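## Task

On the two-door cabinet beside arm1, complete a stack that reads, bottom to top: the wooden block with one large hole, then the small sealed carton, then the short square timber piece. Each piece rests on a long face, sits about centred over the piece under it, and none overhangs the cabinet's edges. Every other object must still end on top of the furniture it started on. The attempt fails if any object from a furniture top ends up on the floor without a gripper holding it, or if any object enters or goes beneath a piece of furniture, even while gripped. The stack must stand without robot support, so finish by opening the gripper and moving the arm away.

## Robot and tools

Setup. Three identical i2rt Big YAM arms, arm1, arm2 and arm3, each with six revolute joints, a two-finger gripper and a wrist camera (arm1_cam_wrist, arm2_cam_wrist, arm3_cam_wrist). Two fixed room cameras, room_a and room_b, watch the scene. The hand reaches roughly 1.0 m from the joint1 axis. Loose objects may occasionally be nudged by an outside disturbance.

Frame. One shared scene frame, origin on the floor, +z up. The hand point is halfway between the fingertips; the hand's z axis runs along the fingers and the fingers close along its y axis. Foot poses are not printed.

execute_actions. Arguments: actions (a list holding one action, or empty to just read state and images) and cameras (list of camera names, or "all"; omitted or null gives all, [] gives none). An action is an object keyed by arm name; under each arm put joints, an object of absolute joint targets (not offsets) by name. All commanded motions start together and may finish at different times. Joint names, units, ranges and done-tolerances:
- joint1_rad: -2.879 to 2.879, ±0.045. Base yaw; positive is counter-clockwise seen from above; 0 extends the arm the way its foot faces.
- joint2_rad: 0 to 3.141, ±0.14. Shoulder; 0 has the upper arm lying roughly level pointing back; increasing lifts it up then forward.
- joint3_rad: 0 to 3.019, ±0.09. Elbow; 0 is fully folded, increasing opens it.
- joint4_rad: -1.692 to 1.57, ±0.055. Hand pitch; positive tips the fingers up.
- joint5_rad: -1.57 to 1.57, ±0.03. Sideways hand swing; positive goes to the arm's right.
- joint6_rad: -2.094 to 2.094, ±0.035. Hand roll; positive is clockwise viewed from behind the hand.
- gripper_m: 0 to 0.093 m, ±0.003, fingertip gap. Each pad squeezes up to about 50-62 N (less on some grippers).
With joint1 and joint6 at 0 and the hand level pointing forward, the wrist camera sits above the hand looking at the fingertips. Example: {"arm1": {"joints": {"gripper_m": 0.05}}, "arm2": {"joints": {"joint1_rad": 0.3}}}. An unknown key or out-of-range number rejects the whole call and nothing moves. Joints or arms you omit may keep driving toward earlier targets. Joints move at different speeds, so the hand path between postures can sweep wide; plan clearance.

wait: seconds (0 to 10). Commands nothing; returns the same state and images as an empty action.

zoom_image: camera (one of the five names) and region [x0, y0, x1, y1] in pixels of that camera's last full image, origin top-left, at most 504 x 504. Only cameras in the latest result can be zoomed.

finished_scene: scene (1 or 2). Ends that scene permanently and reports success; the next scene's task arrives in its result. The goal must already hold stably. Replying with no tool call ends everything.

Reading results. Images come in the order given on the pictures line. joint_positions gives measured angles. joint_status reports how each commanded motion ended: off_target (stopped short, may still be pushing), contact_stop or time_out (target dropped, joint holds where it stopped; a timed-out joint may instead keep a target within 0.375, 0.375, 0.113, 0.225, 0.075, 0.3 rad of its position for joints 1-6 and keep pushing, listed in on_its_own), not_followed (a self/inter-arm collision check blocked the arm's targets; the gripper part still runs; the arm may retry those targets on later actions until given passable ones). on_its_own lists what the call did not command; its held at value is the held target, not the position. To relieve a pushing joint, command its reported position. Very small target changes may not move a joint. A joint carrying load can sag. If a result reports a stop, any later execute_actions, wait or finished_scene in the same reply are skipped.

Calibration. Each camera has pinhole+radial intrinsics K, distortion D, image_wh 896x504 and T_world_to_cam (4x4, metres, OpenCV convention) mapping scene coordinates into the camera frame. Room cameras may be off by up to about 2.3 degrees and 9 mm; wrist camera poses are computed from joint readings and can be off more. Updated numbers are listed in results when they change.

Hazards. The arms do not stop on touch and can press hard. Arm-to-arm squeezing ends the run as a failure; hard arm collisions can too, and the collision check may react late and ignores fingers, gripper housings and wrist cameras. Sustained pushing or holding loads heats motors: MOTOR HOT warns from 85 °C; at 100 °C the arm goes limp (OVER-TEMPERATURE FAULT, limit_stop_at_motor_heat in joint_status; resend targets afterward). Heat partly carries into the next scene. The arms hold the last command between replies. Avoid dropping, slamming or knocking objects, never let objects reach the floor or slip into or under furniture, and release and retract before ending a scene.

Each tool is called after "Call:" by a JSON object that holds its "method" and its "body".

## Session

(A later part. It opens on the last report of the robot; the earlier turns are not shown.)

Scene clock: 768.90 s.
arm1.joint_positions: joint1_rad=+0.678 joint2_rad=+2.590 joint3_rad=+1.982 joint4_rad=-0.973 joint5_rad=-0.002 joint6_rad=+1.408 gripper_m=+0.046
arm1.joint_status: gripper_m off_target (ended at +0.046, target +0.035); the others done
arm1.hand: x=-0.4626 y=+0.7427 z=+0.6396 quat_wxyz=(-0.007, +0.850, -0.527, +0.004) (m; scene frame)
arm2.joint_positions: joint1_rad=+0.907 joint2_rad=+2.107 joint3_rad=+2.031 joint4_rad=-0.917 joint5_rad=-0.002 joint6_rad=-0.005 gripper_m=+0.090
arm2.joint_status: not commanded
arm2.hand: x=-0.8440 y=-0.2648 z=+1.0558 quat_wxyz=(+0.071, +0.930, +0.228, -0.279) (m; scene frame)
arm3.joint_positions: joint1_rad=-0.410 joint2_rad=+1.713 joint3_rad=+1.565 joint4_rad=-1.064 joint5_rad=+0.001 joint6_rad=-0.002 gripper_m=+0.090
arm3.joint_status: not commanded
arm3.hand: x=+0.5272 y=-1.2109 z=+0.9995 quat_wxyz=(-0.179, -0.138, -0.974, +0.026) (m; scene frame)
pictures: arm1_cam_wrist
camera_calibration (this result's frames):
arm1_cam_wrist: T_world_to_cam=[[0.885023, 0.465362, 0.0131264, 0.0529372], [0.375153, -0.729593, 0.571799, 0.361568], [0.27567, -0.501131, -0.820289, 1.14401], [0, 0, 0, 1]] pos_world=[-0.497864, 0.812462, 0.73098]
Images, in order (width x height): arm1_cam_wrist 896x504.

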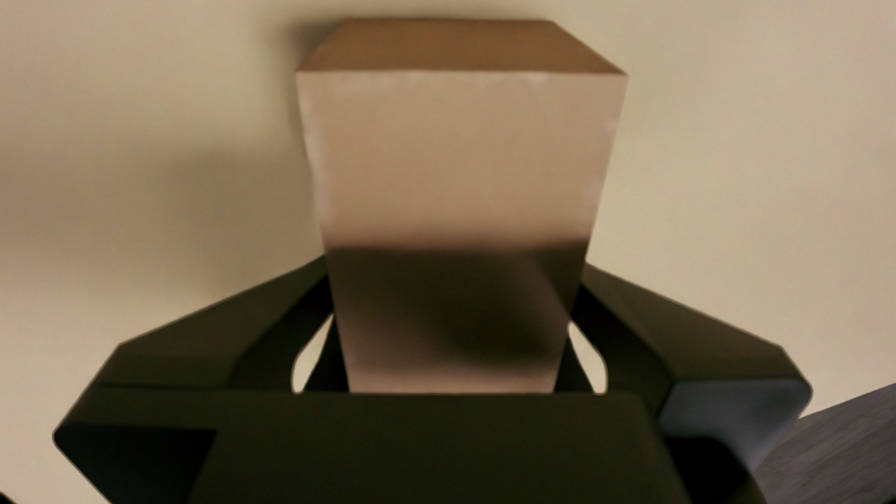

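Call:
{"method": "execute_actions", "body": {"actions": [{"arm1": {"joints": {"joint2_rad": 1.92}}}], "cameras": ["arm1_cam_wrist"]}}

Call:
{"method": "execute_actions", "body": {"actions": [{"arm1": {"joints": {"joint1_rad": -2.012, "joint3_rad": 1.745, "joint4_rad": -1.232, "joint6_rad": 1.298}}}], "cameras": ["arm1_cam_wrist", "room_a", "room_b"]}}

Scene clock: 811.97 s.
arm1.joint_positions: joint1_rad=+0.678 joint2_rad=+1.941 joint3_rad=+1.961 joint4_rad=-0.976 joint5_rad=-0.002 joint6_rad=+1.408 gripper_m=+0.046
arm1.joint_status: all done
arm1.hand: x=-0.5166 y=+0.7236 z=+1.0985 quat_wxyz=(+0.226, +0.811, -0.501, -0.199) (m; scene frame)
arm2.joint_positions: joint1_rad=+0.907 joint2_rad=+2.107 joint3_rad=+2.031 joint4_rad=-0.917 joint5_rad=-0.002 joint6_rad=-0.005 gripper_m=+0.090
arm2.joint_status: not commanded
arm2.hand: x=-0.8440 y=-0.2648 z=+1.0558 quat_wxyz=(+0.071, +0.930, +0.228, -0.279) (m; scene frame)
arm3.joint_positions: joint1_rad=-0.410 joint2_rad=+1.713 joint3_rad=+1.565 joint4_rad=-1.064 joint5_rad=+0.001 joint6_rad=-0.002 gripper_m=+0.090
arm3.joint_status: not commanded
arm3.hand: x=+0.5272 y=-1.2109 z=+0.9995 quat_wxyz=(-0.179, -0.138, -0.974, +0.026) (m; scene frame)
pictures: arm1_cam_wrist
camera_calibration (this result's frames):
arm1_cam_wrist: T_world_to_cam=[[0.712693, 0.415735, -0.565008, 0.68556], [0.671573, -0.637043, 0.378373, 0.404065], [-0.202631, -0.649108, -0.733212, 1.2901], [0, 0, 0, 1]] pos_world=[-0.498539, 0.809808, 1.18037]
Images, in order (width x height): arm1_cam_wrist 896x504.

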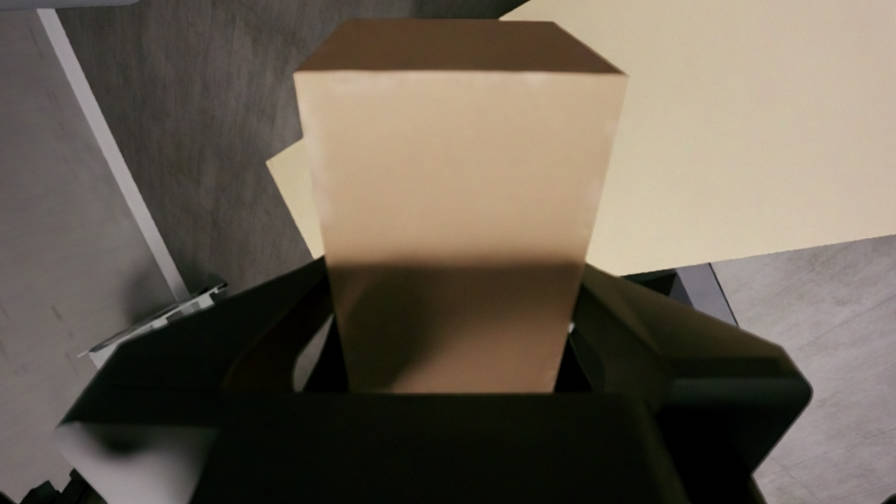

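Scene clock: 814.60 s.
arm1.joint_positions: joint1_rad=-2.016 joint2_rad=+1.946 joint3_rad=+1.731 joint4_rad=-1.217 joint5_rad=+0.002 joint6_rad=+1.311 gripper_m=+0.046
arm1.joint_status: all done
arm1.hand: x=+0.6604 y=+1.3720 z=+0.9725 quat_wxyz=(-0.037, -0.278, -0.958, -0.062) (m; scene frame)
arm2.joint_positions: joint1_rad=+0.907 joint2_rad=+2.107 joint3_rad=+2.031 joint4_rad=-0.917 joint5_rad=-0.002 joint6_rad=-0.005 gripper_m=+0.090
arm2.joint_status: not commanded
arm2.hand: x=-0.8440 y=-0.2648 z=+1.0558 quat_wxyz=(+0.071, +0.930, +0.228, -0.279) (m; scene frame)
arm3.joint_positions: joint1_rad=-0.410 joint2_rad=+1.713 joint3_rad=+1.565 joint4_rad=-1.064 joint5_rad=+0.001 joint6_rad=-0.002 gripper_m=+0.090
arm3.joint_status: not commanded
arm3.hand: x=+0.5272 y=-1.2109 z=+0.9995 quat_wxyz=(-0.179, -0.138, -0.974, +0.026) (m; scene frame)
pictures: arm1_cam_wrist, room_a, room_b
camera_calibration (this result's frames):
arm1_cam_wrist: T_world_to_cam=[[-0.508989, -0.849104, -0.141254, 1.63605], [-0.761496, 0.367672, 0.533799, -0.508867], [-0.401316, 0.379262, -0.83373, 0.675129], [0, 0, 0, 1]] pos_world=[0.716169, 1.32022, 1.06561]
Images, in order (width x height): arm1_cam_wrist 896x504, room_a 896x504, room_b 896x504.

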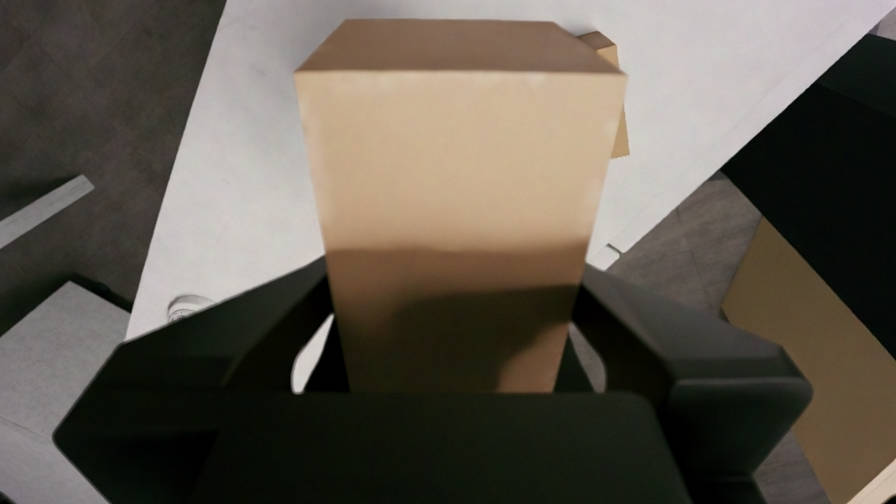

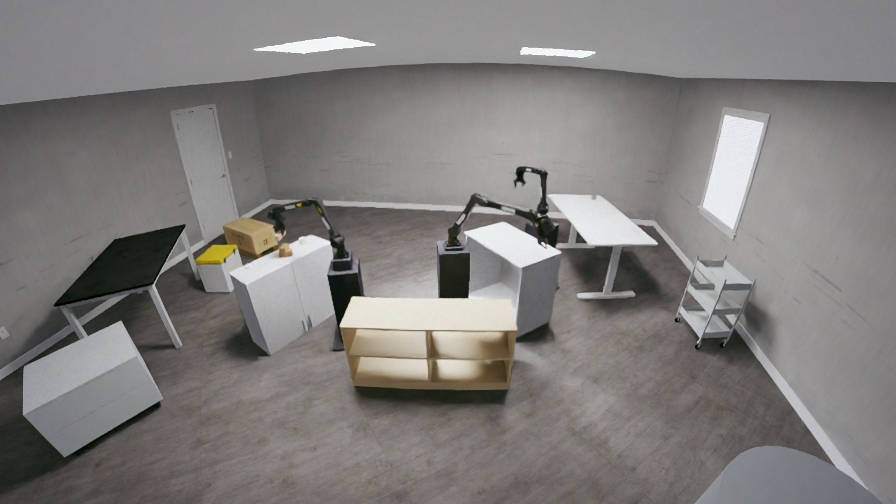

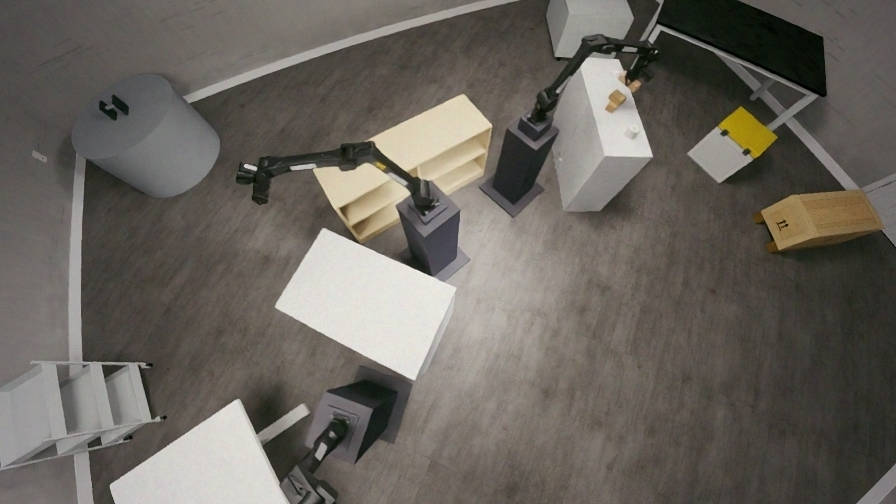

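Call:
{"method": "zoom_image", "body": {"camera": "arm1_cam_wrist", "region": [540, 0, 700, 180]}}

Region (540, 0, 700, 180) of arm1_cam_wrist's 896x504 image, scaled by 2.800, with more detail than that image has.

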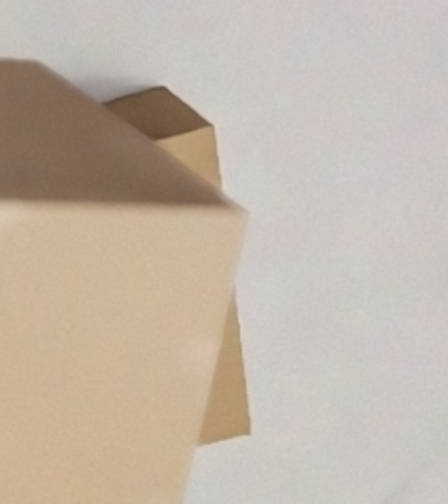

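Call:
{"method": "zoom_image", "body": {"camera": "room_b", "region": [560, 30, 680, 150]}}

Call:
{"method": "zoom_image", "body": {"camera": "room_a", "region": [230, 190, 350, 280]}}

Region (560, 30, 680, 150) of room_b's 896x504 image, scaled by 4.200, with more detail than that image has.

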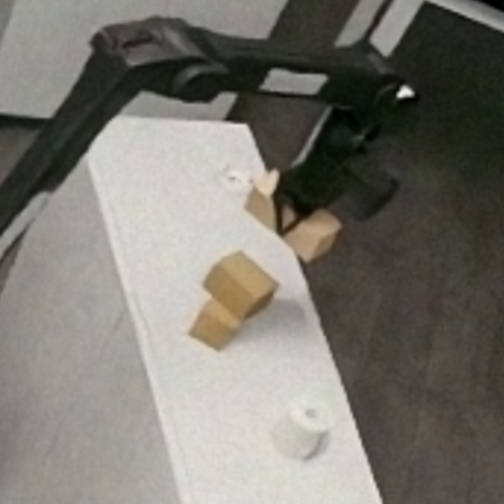

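Region (230, 190, 350, 280) of room_a's 896x504 image, scaled by 4.200, with more detail than that image has; it fills the top 378 rows of this view, and the rest is white.

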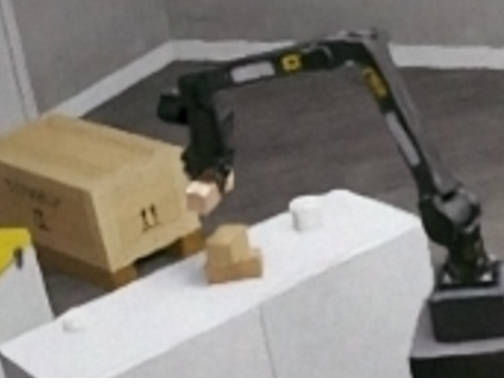

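Call:
{"method": "execute_actions", "body": {"actions": [{"arm1": {"joints": {"joint2_rad": 2.03}}}], "cameras": ["arm1_cam_wrist", "room_a", "room_b"]}}

Call:
{"method": "zoom_image", "body": {"camera": "room_a", "region": [250, 210, 330, 270]}}

Call:
{"method": "zoom_image", "body": {"camera": "room_b", "region": [580, 50, 660, 130]}}

Scene clock: 882.60 s.
arm1.joint_positions: joint1_rad=-2.016 joint2_rad=+2.043 joint3_rad=+1.731 joint4_rad=-1.217 joint5_rad=+0.002 joint6_rad=+1.311 gripper_m=+0.046
arm1.joint_status: all done
arm1.hand: x=+0.6586 y=+1.3706 z=+0.9136 quat_wxyz=(-0.012, -0.279, -0.960, -0.021) (m; scene frame)
arm2.joint_positions: joint1_rad=+0.907 joint2_rad=+2.107 joint3_rad=+2.031 joint4_rad=-0.917 joint5_rad=-0.002 joint6_rad=-0.005 gripper_m=+0.090
arm2.joint_status: not commanded
arm2.hand: x=-0.8440 y=-0.2648 z=+1.0558 quat_wxyz=(+0.071, +0.930, +0.228, -0.279) (m; scene frame)
arm3.joint_positions: joint1_rad=-0.410 joint2_rad=+1.713 joint3_rad=+1.565 joint4_rad=-1.064 joint5_rad=+0.001 joint6_rad=-0.002 gripper_m=+0.090
arm3.joint_status: not commanded
arm3.hand: x=+0.5272 y=-1.2109 z=+0.9995 quat_wxyz=(-0.179, -0.138, -0.974, +0.026) (m; scene frame)
pictures: arm1_cam_wrist, room_a, room_b
camera_calibration (this result's frames):
arm1_cam_wrist: T_world_to_cam=[[-0.515517, -0.855496, -0.0486684, 1.55409], [-0.722625, 0.403521, 0.561234, -0.578032], [-0.460495, 0.324494, -0.826225, 0.732992], [0, 0, 0, 1]] pos_world=[0.720998, 1.32491, 1.00566]
Images, in order (width x height): arm1_cam_wrist 896x504, room_a 896x504, room_b 896x504.

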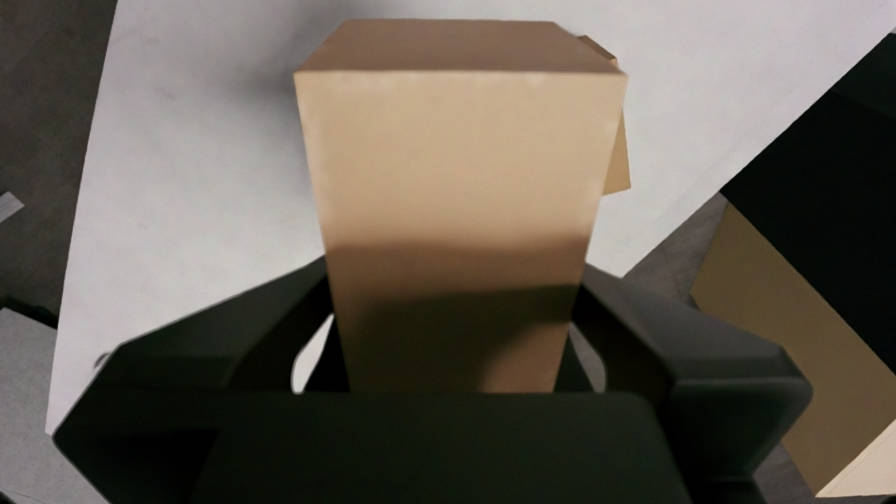

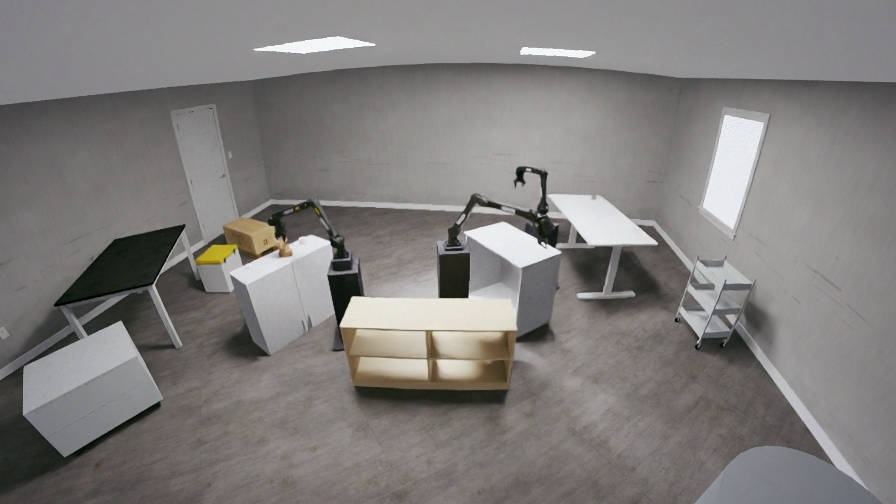

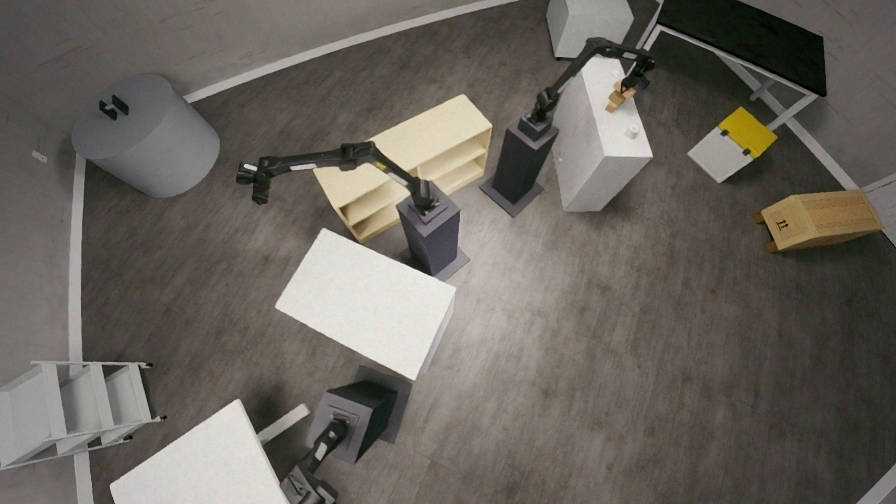

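Region (250, 210, 330, 270) of room_a's 896x504 image, scaled by 6.300, with more detail than that image has; it fills the top 378 rows of this view, and the rest is white.

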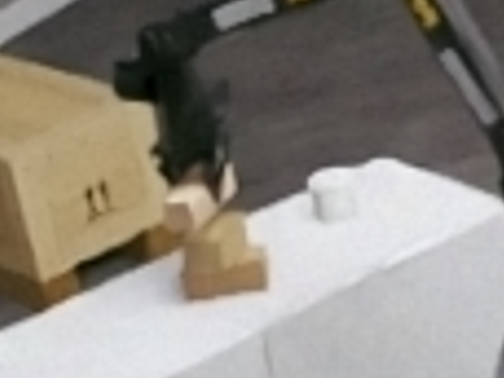

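Region (580, 50, 660, 130) of room_b's 896x504 image, scaled by 6.300, with more detail than that image has.

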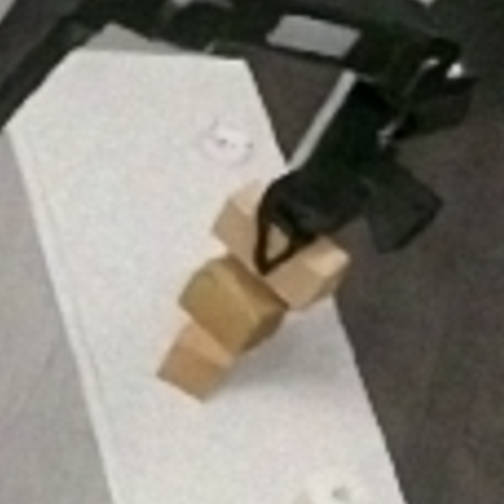

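Call:
{"method": "execute_actions", "body": {"actions": [{"arm1": {"joints": {"joint2_rad": 2.085}}}], "cameras": ["arm1_cam_wrist", "room_a", "room_b"]}}

Call:
{"method": "zoom_image", "body": {"camera": "room_a", "region": [250, 210, 330, 270]}}

Scene clock: 927.83 s.
arm1.joint_positions: joint1_rad=-2.016 joint2_rad=+2.081 joint3_rad=+1.731 joint4_rad=-1.217 joint5_rad=+0.002 joint6_rad=+1.311 gripper_m=+0.046
arm1.joint_status: all done
arm1.hand: x=+0.6567 y=+1.3690 z=+0.8905 quat_wxyz=(-0.002, -0.279, -0.960, -0.005) (m; scene frame)
arm2.joint_positions: joint1_rad=+0.907 joint2_rad=+2.107 joint3_rad=+2.031 joint4_rad=-0.917 joint5_rad=-0.002 joint6_rad=-0.005 gripper_m=+0.090
arm2.joint_status: not commanded
arm2.hand: x=-0.8440 y=-0.2648 z=+1.0558 quat_wxyz=(+0.071, +0.930, +0.228, -0.279) (m; scene frame)
arm3.joint_positions: joint1_rad=-0.410 joint2_rad=+1.713 joint3_rad=+1.565 joint4_rad=-1.064 joint5_rad=+0.001 joint6_rad=-0.002 gripper_m=+0.090
arm3.joint_status: not commanded
arm3.hand: x=+0.5272 y=-1.2109 z=+0.9995 quat_wxyz=(-0.179, -0.138, -0.974, +0.026) (m; scene frame)
pictures: arm1_cam_wrist, room_a, room_b
camera_calibration (this result's frames):
arm1_cam_wrist: T_world_to_cam=[[-0.516275, -0.856338, -0.0120455, 1.51967], [-0.706819, 0.418106, 0.570609, -0.604442], [-0.483598, 0.303105, -0.821134, 0.7535], [0, 0, 0, 1]] pos_world=[0.721726, 1.32568, 0.98193]
Images, in order (width x height): arm1_cam_wrist 896x504, room_a 896x504, room_b 896x504.

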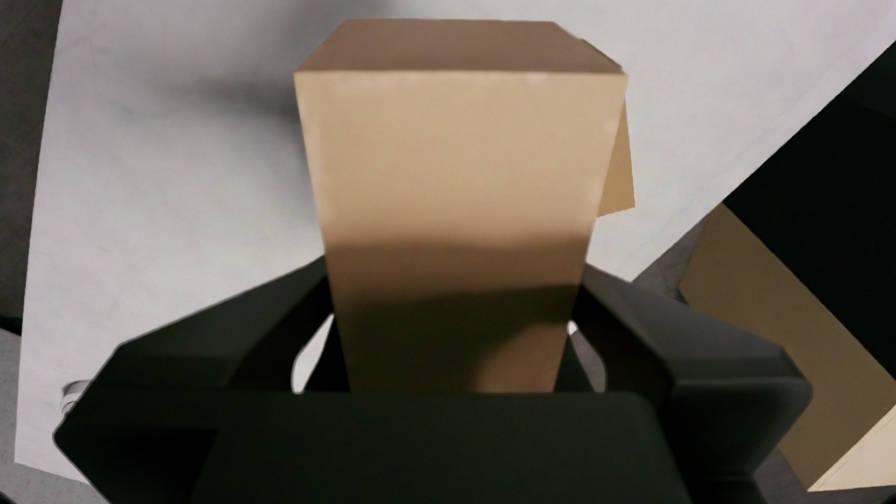

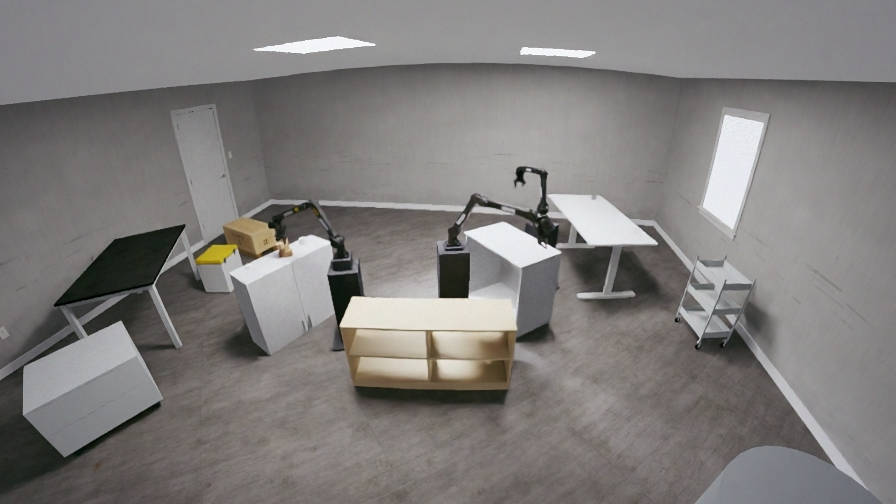

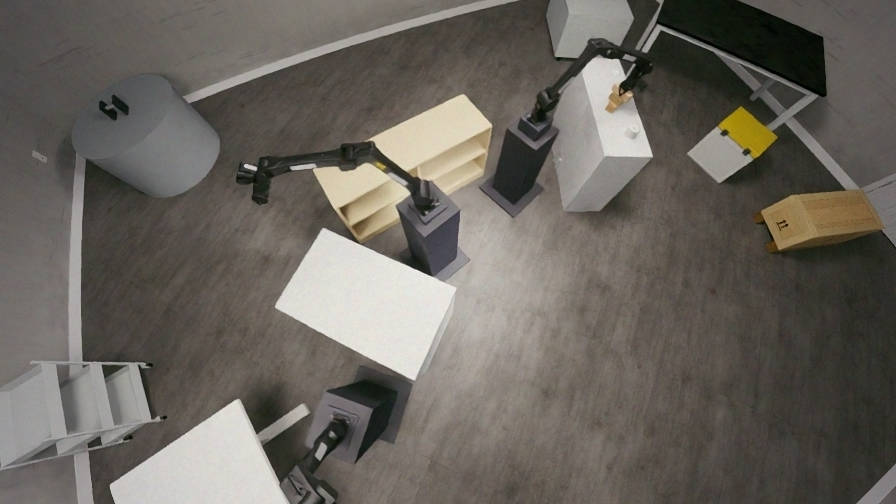

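Region (250, 210, 330, 270) of room_a's 896x504 image, scaled by 6.300, with more detail than that image has; it fills the top 378 rows of this view, and the rest is white.

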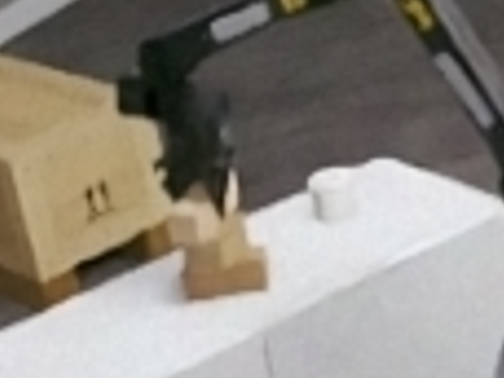

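Call:
{"method": "execute_actions", "body": {"actions": []}}

Scene clock: 945.53 s.
arm1.joint_positions: joint1_rad=-2.016 joint2_rad=+2.081 joint3_rad=+1.731 joint4_rad=-1.217 joint5_rad=+0.002 joint6_rad=+1.311 gripper_m=+0.046
arm1.joint_status: all done
arm1.hand: x=+0.6567 y=+1.3690 z=+0.8905 quat_wxyz=(-0.002, -0.279, -0.960, -0.005) (m; scene frame)
arm2.joint_positions: joint1_rad=+0.907 joint2_rad=+2.107 joint3_rad=+2.031 joint4_rad=-0.917 joint5_rad=-0.002 joint6_rad=-0.005 gripper_m=+0.090
arm2.joint_status: not commanded
arm2.hand: x=-0.8440 y=-0.2648 z=+1.0558 quat_wxyz=(+0.071, +0.930, +0.228, -0.279) (m; scene frame)
arm3.joint_positions: joint1_rad=-0.410 joint2_rad=+1.713 joint3_rad=+1.565 joint4_rad=-1.064 joint5_rad=+0.001 joint6_rad=-0.002 gripper_m=+0.090
arm3.joint_status: not commanded
arm3.hand: x=+0.5272 y=-1.2109 z=+0.9995 quat_wxyz=(-0.179, -0.138, -0.974, +0.026) (m; scene frame)
pictures: arm1_cam_wrist, arm2_cam_wrist, arm3_cam_wrist, room_a, room_b
camera_calibration (this result's frames):
arm1_cam_wrist: T_world_to_cam=[[-0.516275, -0.856338, -0.0120455, 1.51967], [-0.706819, 0.418106, 0.570609, -0.604442], [-0.483598, 0.303105, -0.821134, 0.7535], [0, 0, 0, 1]] pos_world=[0.721726, 1.32568, 0.98193]
arm2_cam_wrist: T_world_to_cam=[[-0.449771, 0.892965, -0.017873, -0.122793], [0.89206, 0.45012, 0.0402513, 0.832562], [0.043988, 0.00216, -0.99903, 1.21836], [0, 0, 0, 1]] pos_world=[-0.851517, -0.267735, 1.18148]
arm3_cam_wrist: T_world_to_cam=[[-0.26531, -0.964145, -0.00594148, -1.02373], [-0.928732, 0.2539, 0.270171, 0.529532], [-0.258975, 0.0771971, -0.962794, 1.32101], [0, 0, 0, 1]] pos_world=[0.562296, -1.22345, 1.12271]
Images, in order (width x height): arm1_cam_wrist 896x504, arm2_cam_wrist 896x504, arm3_cam_wrist 896x504, room_a 896x504, room_b 896x504.

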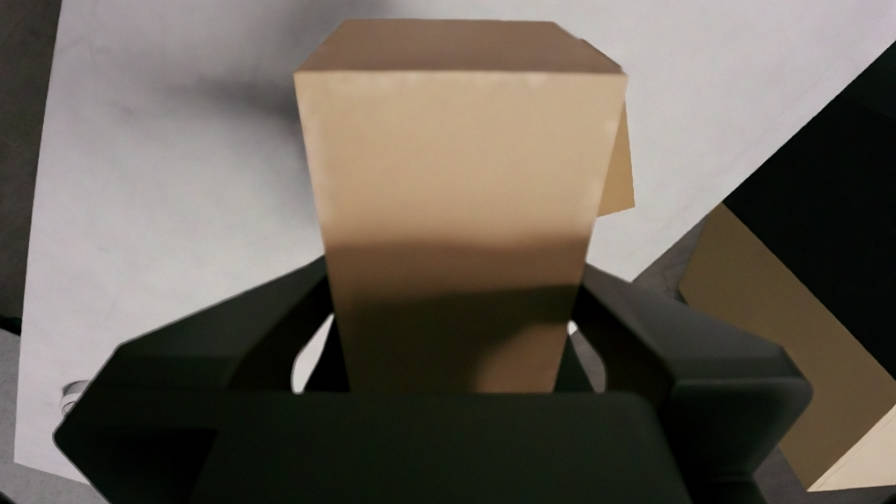

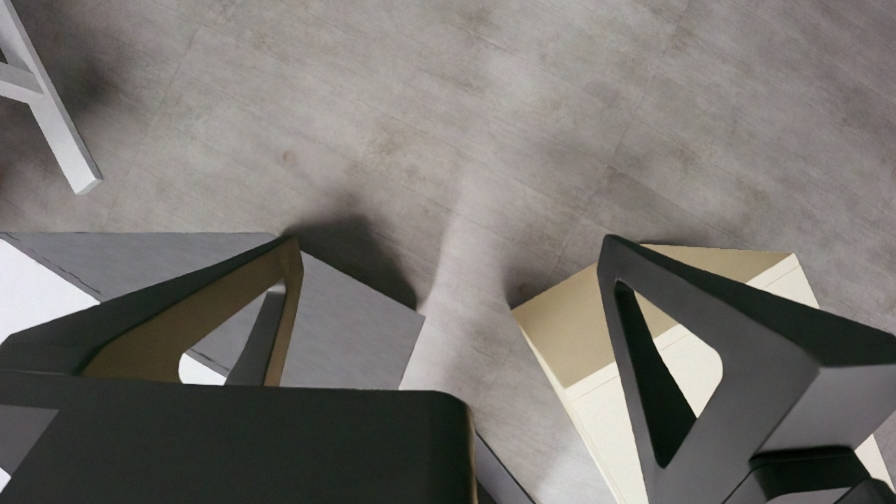

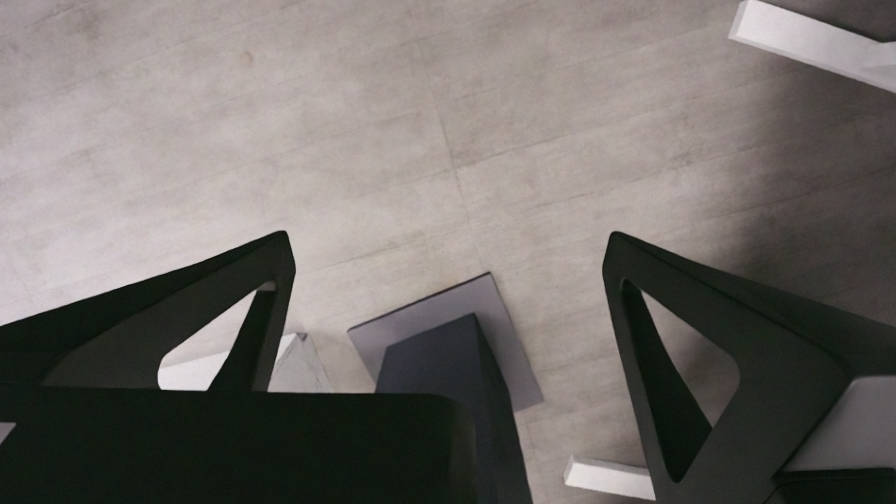

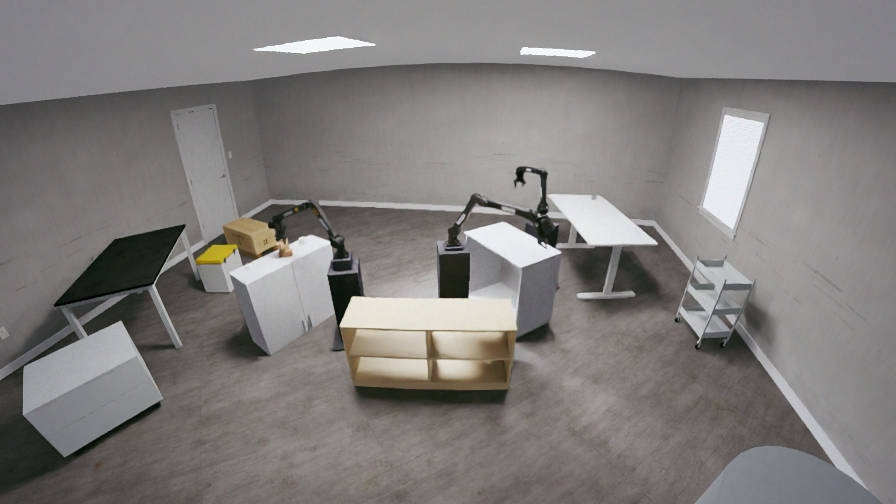

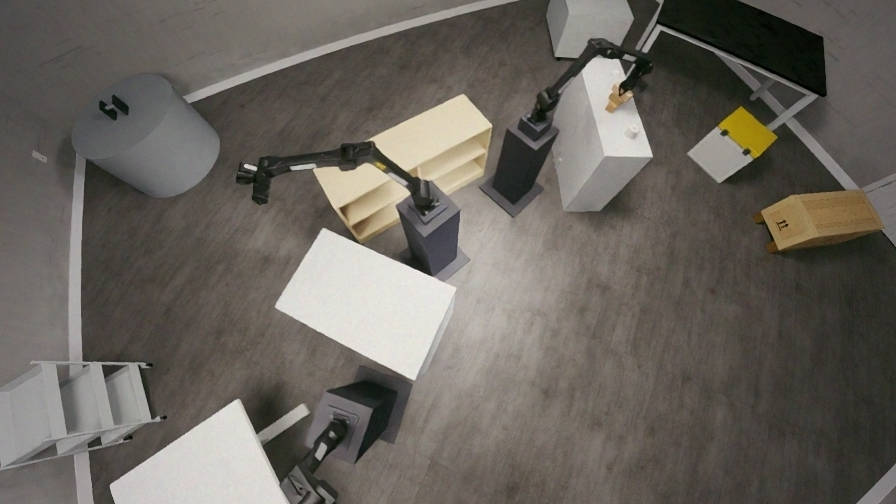

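Call:
{"method": "execute_actions", "body": {"actions": [{"arm1":{"joints":{"joint2_rad":2.118}}}], "cameras": ["arm1_cam_wrist","room_a"]}}

Scene clock: 949.60 s.
arm1.joint_positions: joint1_rad=-2.016 joint2_rad=+2.083 joint3_rad=+1.731 joint4_rad=-1.217 joint5_rad=+0.002 joint6_rad=+1.311 gripper_m=+0.046
arm1.joint_status: all done
arm1.hand: x=+0.6565 y=+1.3687 z=+0.8889 quat_wxyz=(-0.001, -0.279, -0.960, -0.003) (m; scene frame)
arm2.joint_positions: joint1_rad=+0.907 joint2_rad=+2.107 joint3_rad=+2.031 joint4_rad=-0.917 joint5_rad=-0.002 joint6_rad=-0.005 gripper_m=+0.090
arm2.joint_status: not commanded
arm2.hand: x=-0.8440 y=-0.2648 z=+1.0558 quat_wxyz=(+0.071, +0.930, +0.228, -0.279) (m; scene frame)
arm3.joint_positions: joint1_rad=-0.410 joint2_rad=+1.713 joint3_rad=+1.565 joint4_rad=-1.064 joint5_rad=+0.001 joint6_rad=-0.002 gripper_m=+0.090
arm3.joint_status: not commanded
arm3.hand: x=+0.5272 y=-1.2109 z=+0.9995 quat_wxyz=(-0.179, -0.138, -0.974, +0.026) (m; scene frame)
pictures: arm1_cam_wrist, room_a
camera_calibration (this result's frames):
arm1_cam_wrist: T_world_to_cam=[[-0.516293, -0.856367, -0.00874786, 1.51639], [-0.705384, 0.41943, 0.571412, -0.607085], [-0.48567, 0.301187, -0.820617, 0.75564], [0, 0, 0, 1]] pos_world=[0.721665, 1.32563, 0.980252]
Images, in order (width x height): arm1_cam_wrist 896x504, room_a 896x504.

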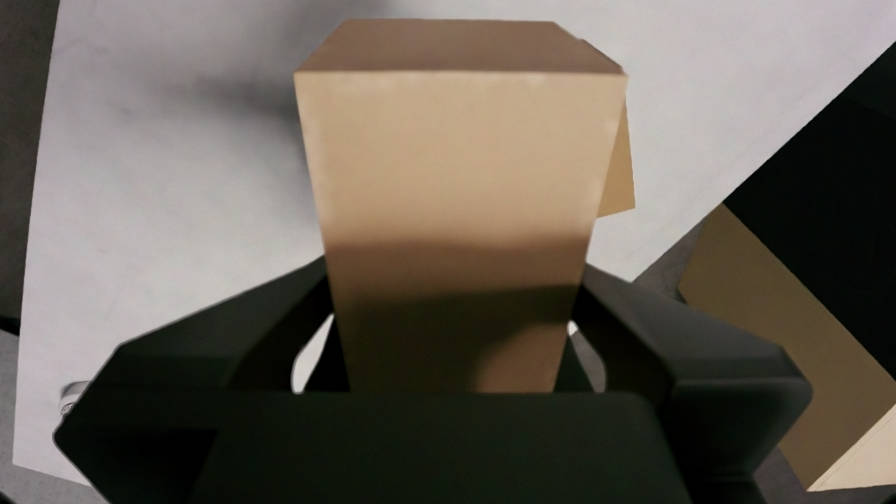

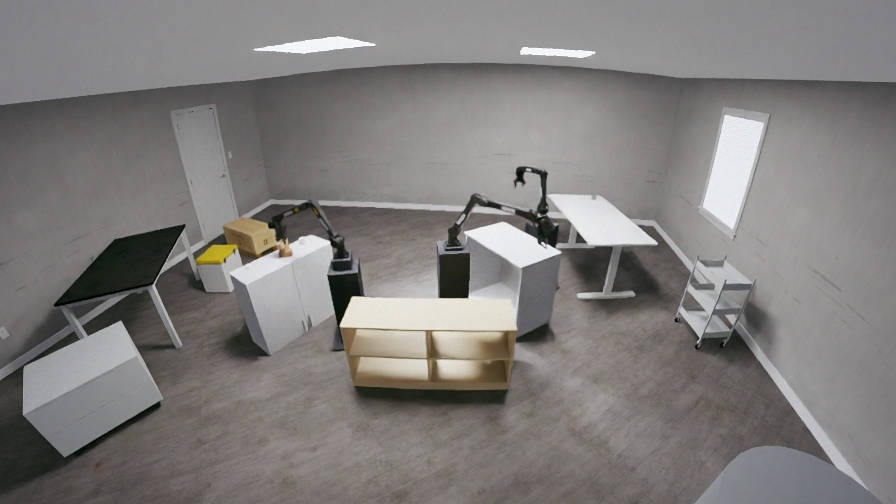

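Call:
{"method": "zoom_image", "body": {"camera": "room_a", "region": [240, 200, 340, 280]}}

Call:
{"method": "zoom_image", "body": {"camera": "arm1_cam_wrist", "region": [400, 0, 800, 300]}}

Region (240, 200, 340, 280) of room_a's 896x504 image, scaled by 5.040, with more detail than that image has; it fills the top 403 rows of this view, and the rest is white.

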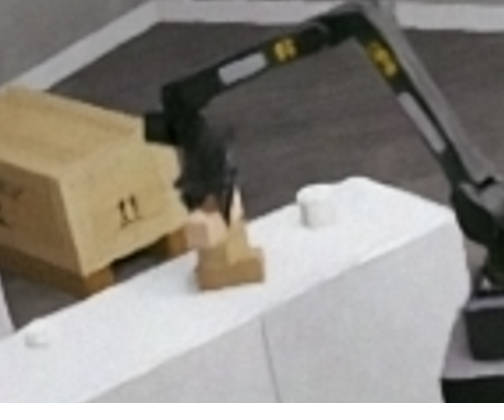

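Region (400, 0, 800, 300) of arm1_cam_wrist's 896x504 image, scaled by 1.260, with more detail than that image has; it fills the top 378 rows of this view, and the rest is white.

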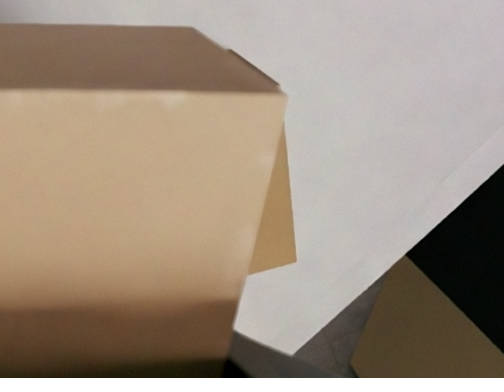

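Call:
{"method": "execute_actions", "body": {"actions": [{"arm1":{"joints":{"joint2_rad":2.127}}}], "cameras": ["arm1_cam_wrist","room_a"]}}

Scene clock: 964.27 s.
arm1.joint_positions: joint1_rad=-2.016 joint2_rad=+2.084 joint3_rad=+1.731 joint4_rad=-1.217 joint5_rad=+0.002 joint6_rad=+1.311 gripper_m=+0.046
arm1.joint_status: all done
arm1.hand: x=+0.6564 y=+1.3687 z=+0.8886 quat_wxyz=(-0.001, -0.279, -0.960, -0.003) (m; scene frame)
arm2.joint_positions: joint1_rad=+0.907 joint2_rad=+2.107 joint3_rad=+2.031 joint4_rad=-0.917 joint5_rad=-0.002 joint6_rad=-0.005 gripper_m=+0.090
arm2.joint_status: not commanded
arm2.hand: x=-0.8440 y=-0.2648 z=+1.0558 quat_wxyz=(+0.071, +0.930, +0.228, -0.279) (m; scene frame)
arm3.joint_positions: joint1_rad=-0.410 joint2_rad=+1.713 joint3_rad=+1.565 joint4_rad=-1.064 joint5_rad=+0.001 joint6_rad=-0.002 gripper_m=+0.090
arm3.joint_status: not commanded
arm3.hand: x=+0.5272 y=-1.2109 z=+0.9995 quat_wxyz=(-0.179, -0.138, -0.974, +0.026) (m; scene frame)
pictures: arm1_cam_wrist, room_a
camera_calibration (this result's frames):
arm1_cam_wrist: T_world_to_cam=[[-0.516295, -0.85637, -0.00838145, 1.51604], [-0.705224, 0.419577, 0.571501, -0.607347], [-0.4859, 0.300974, -0.820559, 0.755837], [0, 0, 0, 1]] pos_world=[0.721669, 1.32563, 0.980014]
Images, in order (width x height): arm1_cam_wrist 896x504, room_a 896x504.

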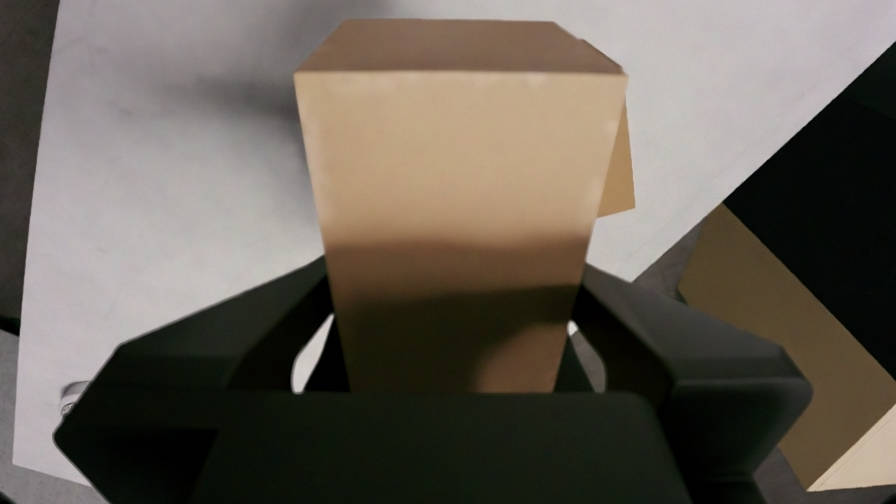

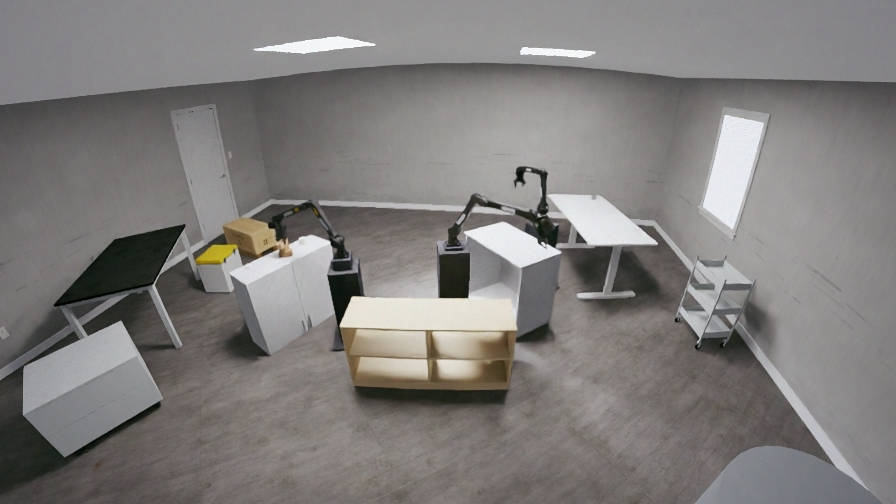

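Call:
{"method": "execute_actions", "body": {"actions": [{"arm1":{"joints":{"joint2_rad":2.084,"gripper_m":0.09}}}], "cameras": ["arm1_cam_wrist","room_a"]}}

Scene clock: 969.23 s.
arm1.joint_positions: joint1_rad=-2.016 joint2_rad=+2.084 joint3_rad=+1.731 joint4_rad=-1.217 joint5_rad=+0.002 joint6_rad=+1.311 gripper_m=+0.090
arm1.joint_status: all done
arm1.hand: x=+0.6564 y=+1.3687 z=+0.8886 quat_wxyz=(-0.001, -0.279, -0.960, -0.003) (m; scene frame)
arm2.joint_positions: joint1_rad=+0.907 joint2_rad=+2.107 joint3_rad=+2.031 joint4_rad=-0.917 joint5_rad=-0.002 joint6_rad=-0.005 gripper_m=+0.090
arm2.joint_status: not commanded
arm2.hand: x=-0.8440 y=-0.2648 z=+1.0558 quat_wxyz=(+0.071, +0.930, +0.228, -0.279) (m; scene frame)
arm3.joint_positions: joint1_rad=-0.410 joint2_rad=+1.713 joint3_rad=+1.565 joint4_rad=-1.064 joint5_rad=+0.001 joint6_rad=-0.002 gripper_m=+0.090
arm3.joint_status: not commanded
arm3.hand: x=+0.5272 y=-1.2109 z=+0.9995 quat_wxyz=(-0.179, -0.138, -0.974, +0.026) (m; scene frame)
pictures: arm1_cam_wrist, room_a
camera_calibration (this result's frames):
arm1_cam_wrist: T_world_to_cam=[[-0.516295, -0.85637, -0.00838145, 1.51604], [-0.705224, 0.419577, 0.571501, -0.607347], [-0.4859, 0.300974, -0.820559, 0.755837], [0, 0, 0, 1]] pos_world=[0.721669, 1.32563, 0.980014]
Images, in order (width x height): arm1_cam_wrist 896x504, room_a 896x504.

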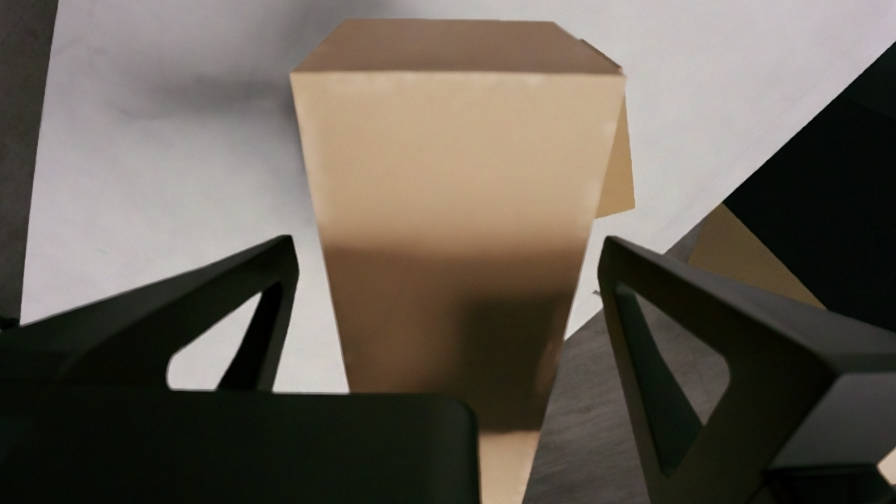

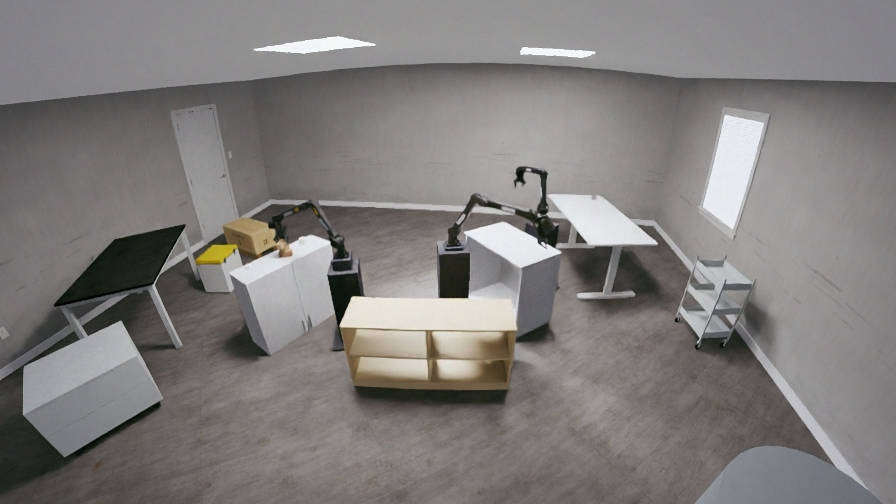

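The timber barely moved on release, so it is resting on the carton. Lifting now.

Call:
{"method": "execute_actions", "body": {"actions": [{"arm1":{"joints":{"joint2_rad":1.75}}}], "cameras": ["arm1_cam_wrist","room_a","room_b"]}}

Scene clock: 974.93 s.
arm1.joint_positions: joint1_rad=-2.016 joint2_rad=+1.741 joint3_rad=+1.729 joint4_rad=-1.218 joint5_rad=+0.002 joint6_rad=+1.311 gripper_m=+0.090
arm1.joint_status: all done
arm1.hand: x=+0.6498 y=+1.3617 z=+1.0953 quat_wxyz=(-0.089, -0.275, -0.946, -0.148) (m; scene frame)
arm2.joint_positions: joint1_rad=+0.907 joint2_rad=+2.107 joint3_rad=+2.031 joint4_rad=-0.917 joint5_rad=-0.002 joint6_rad=-0.005 gripper_m=+0.090
arm2.joint_status: not commanded
arm2.hand: x=-0.8440 y=-0.2648 z=+1.0558 quat_wxyz=(+0.071, +0.930, +0.228, -0.279) (m; scene frame)
arm3.joint_positions: joint1_rad=-0.410 joint2_rad=+1.713 joint3_rad=+1.565 joint4_rad=-1.064 joint5_rad=+0.001 joint6_rad=-0.002 gripper_m=+0.090
arm3.joint_status: not commanded
arm3.hand: x=+0.5272 y=-1.2109 z=+0.9995 quat_wxyz=(-0.179, -0.138, -0.974, +0.026) (m; scene frame)
pictures: arm1_cam_wrist, room_a, room_b
camera_calibration (this result's frames):
arm1_cam_wrist: T_world_to_cam=[[-0.474613, -0.81659, -0.328515, 1.77774], [-0.835115, 0.299854, 0.461162, -0.358946], [-0.278074, 0.493222, -0.824262, 0.531476], [0, 0, 0, 1]] pos_world=[0.691766, 1.29718, 1.18762]
Images, in order (width x height): arm1_cam_wrist 896x504, room_a 896x504, room_b 896x504.

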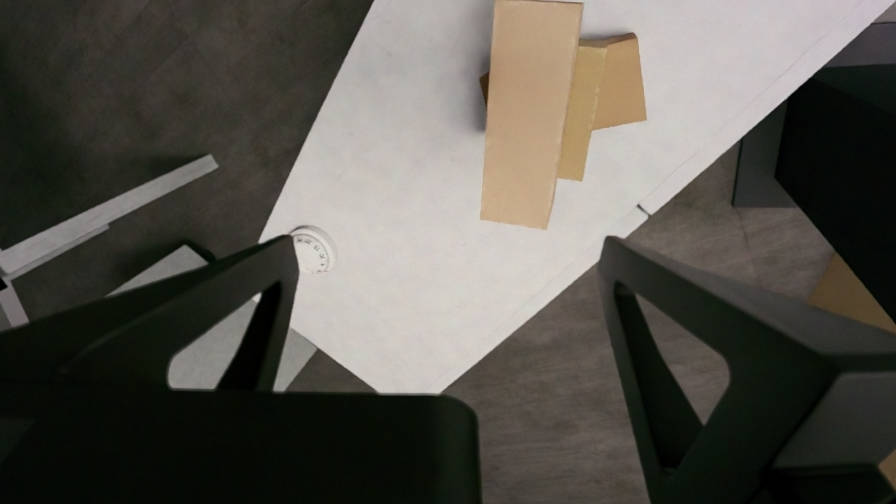

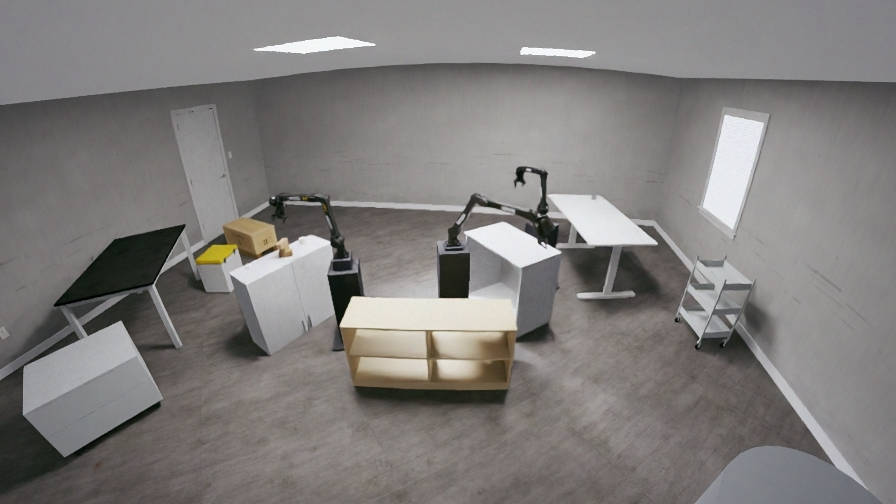

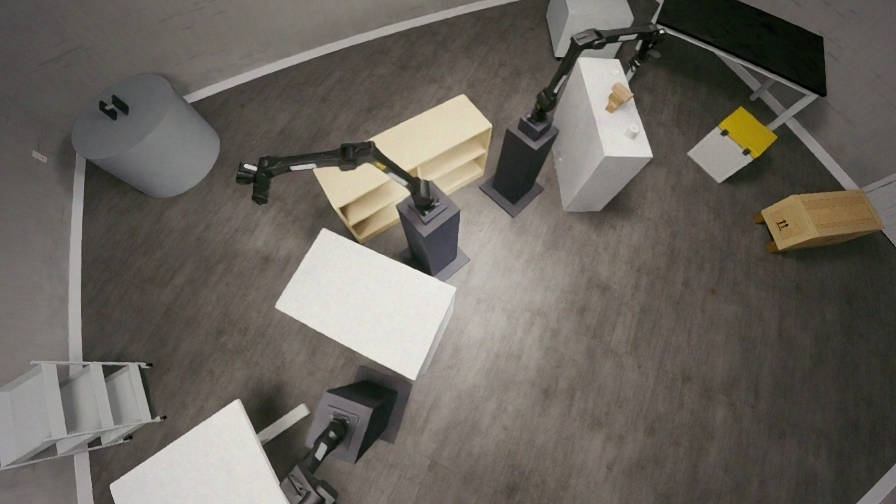

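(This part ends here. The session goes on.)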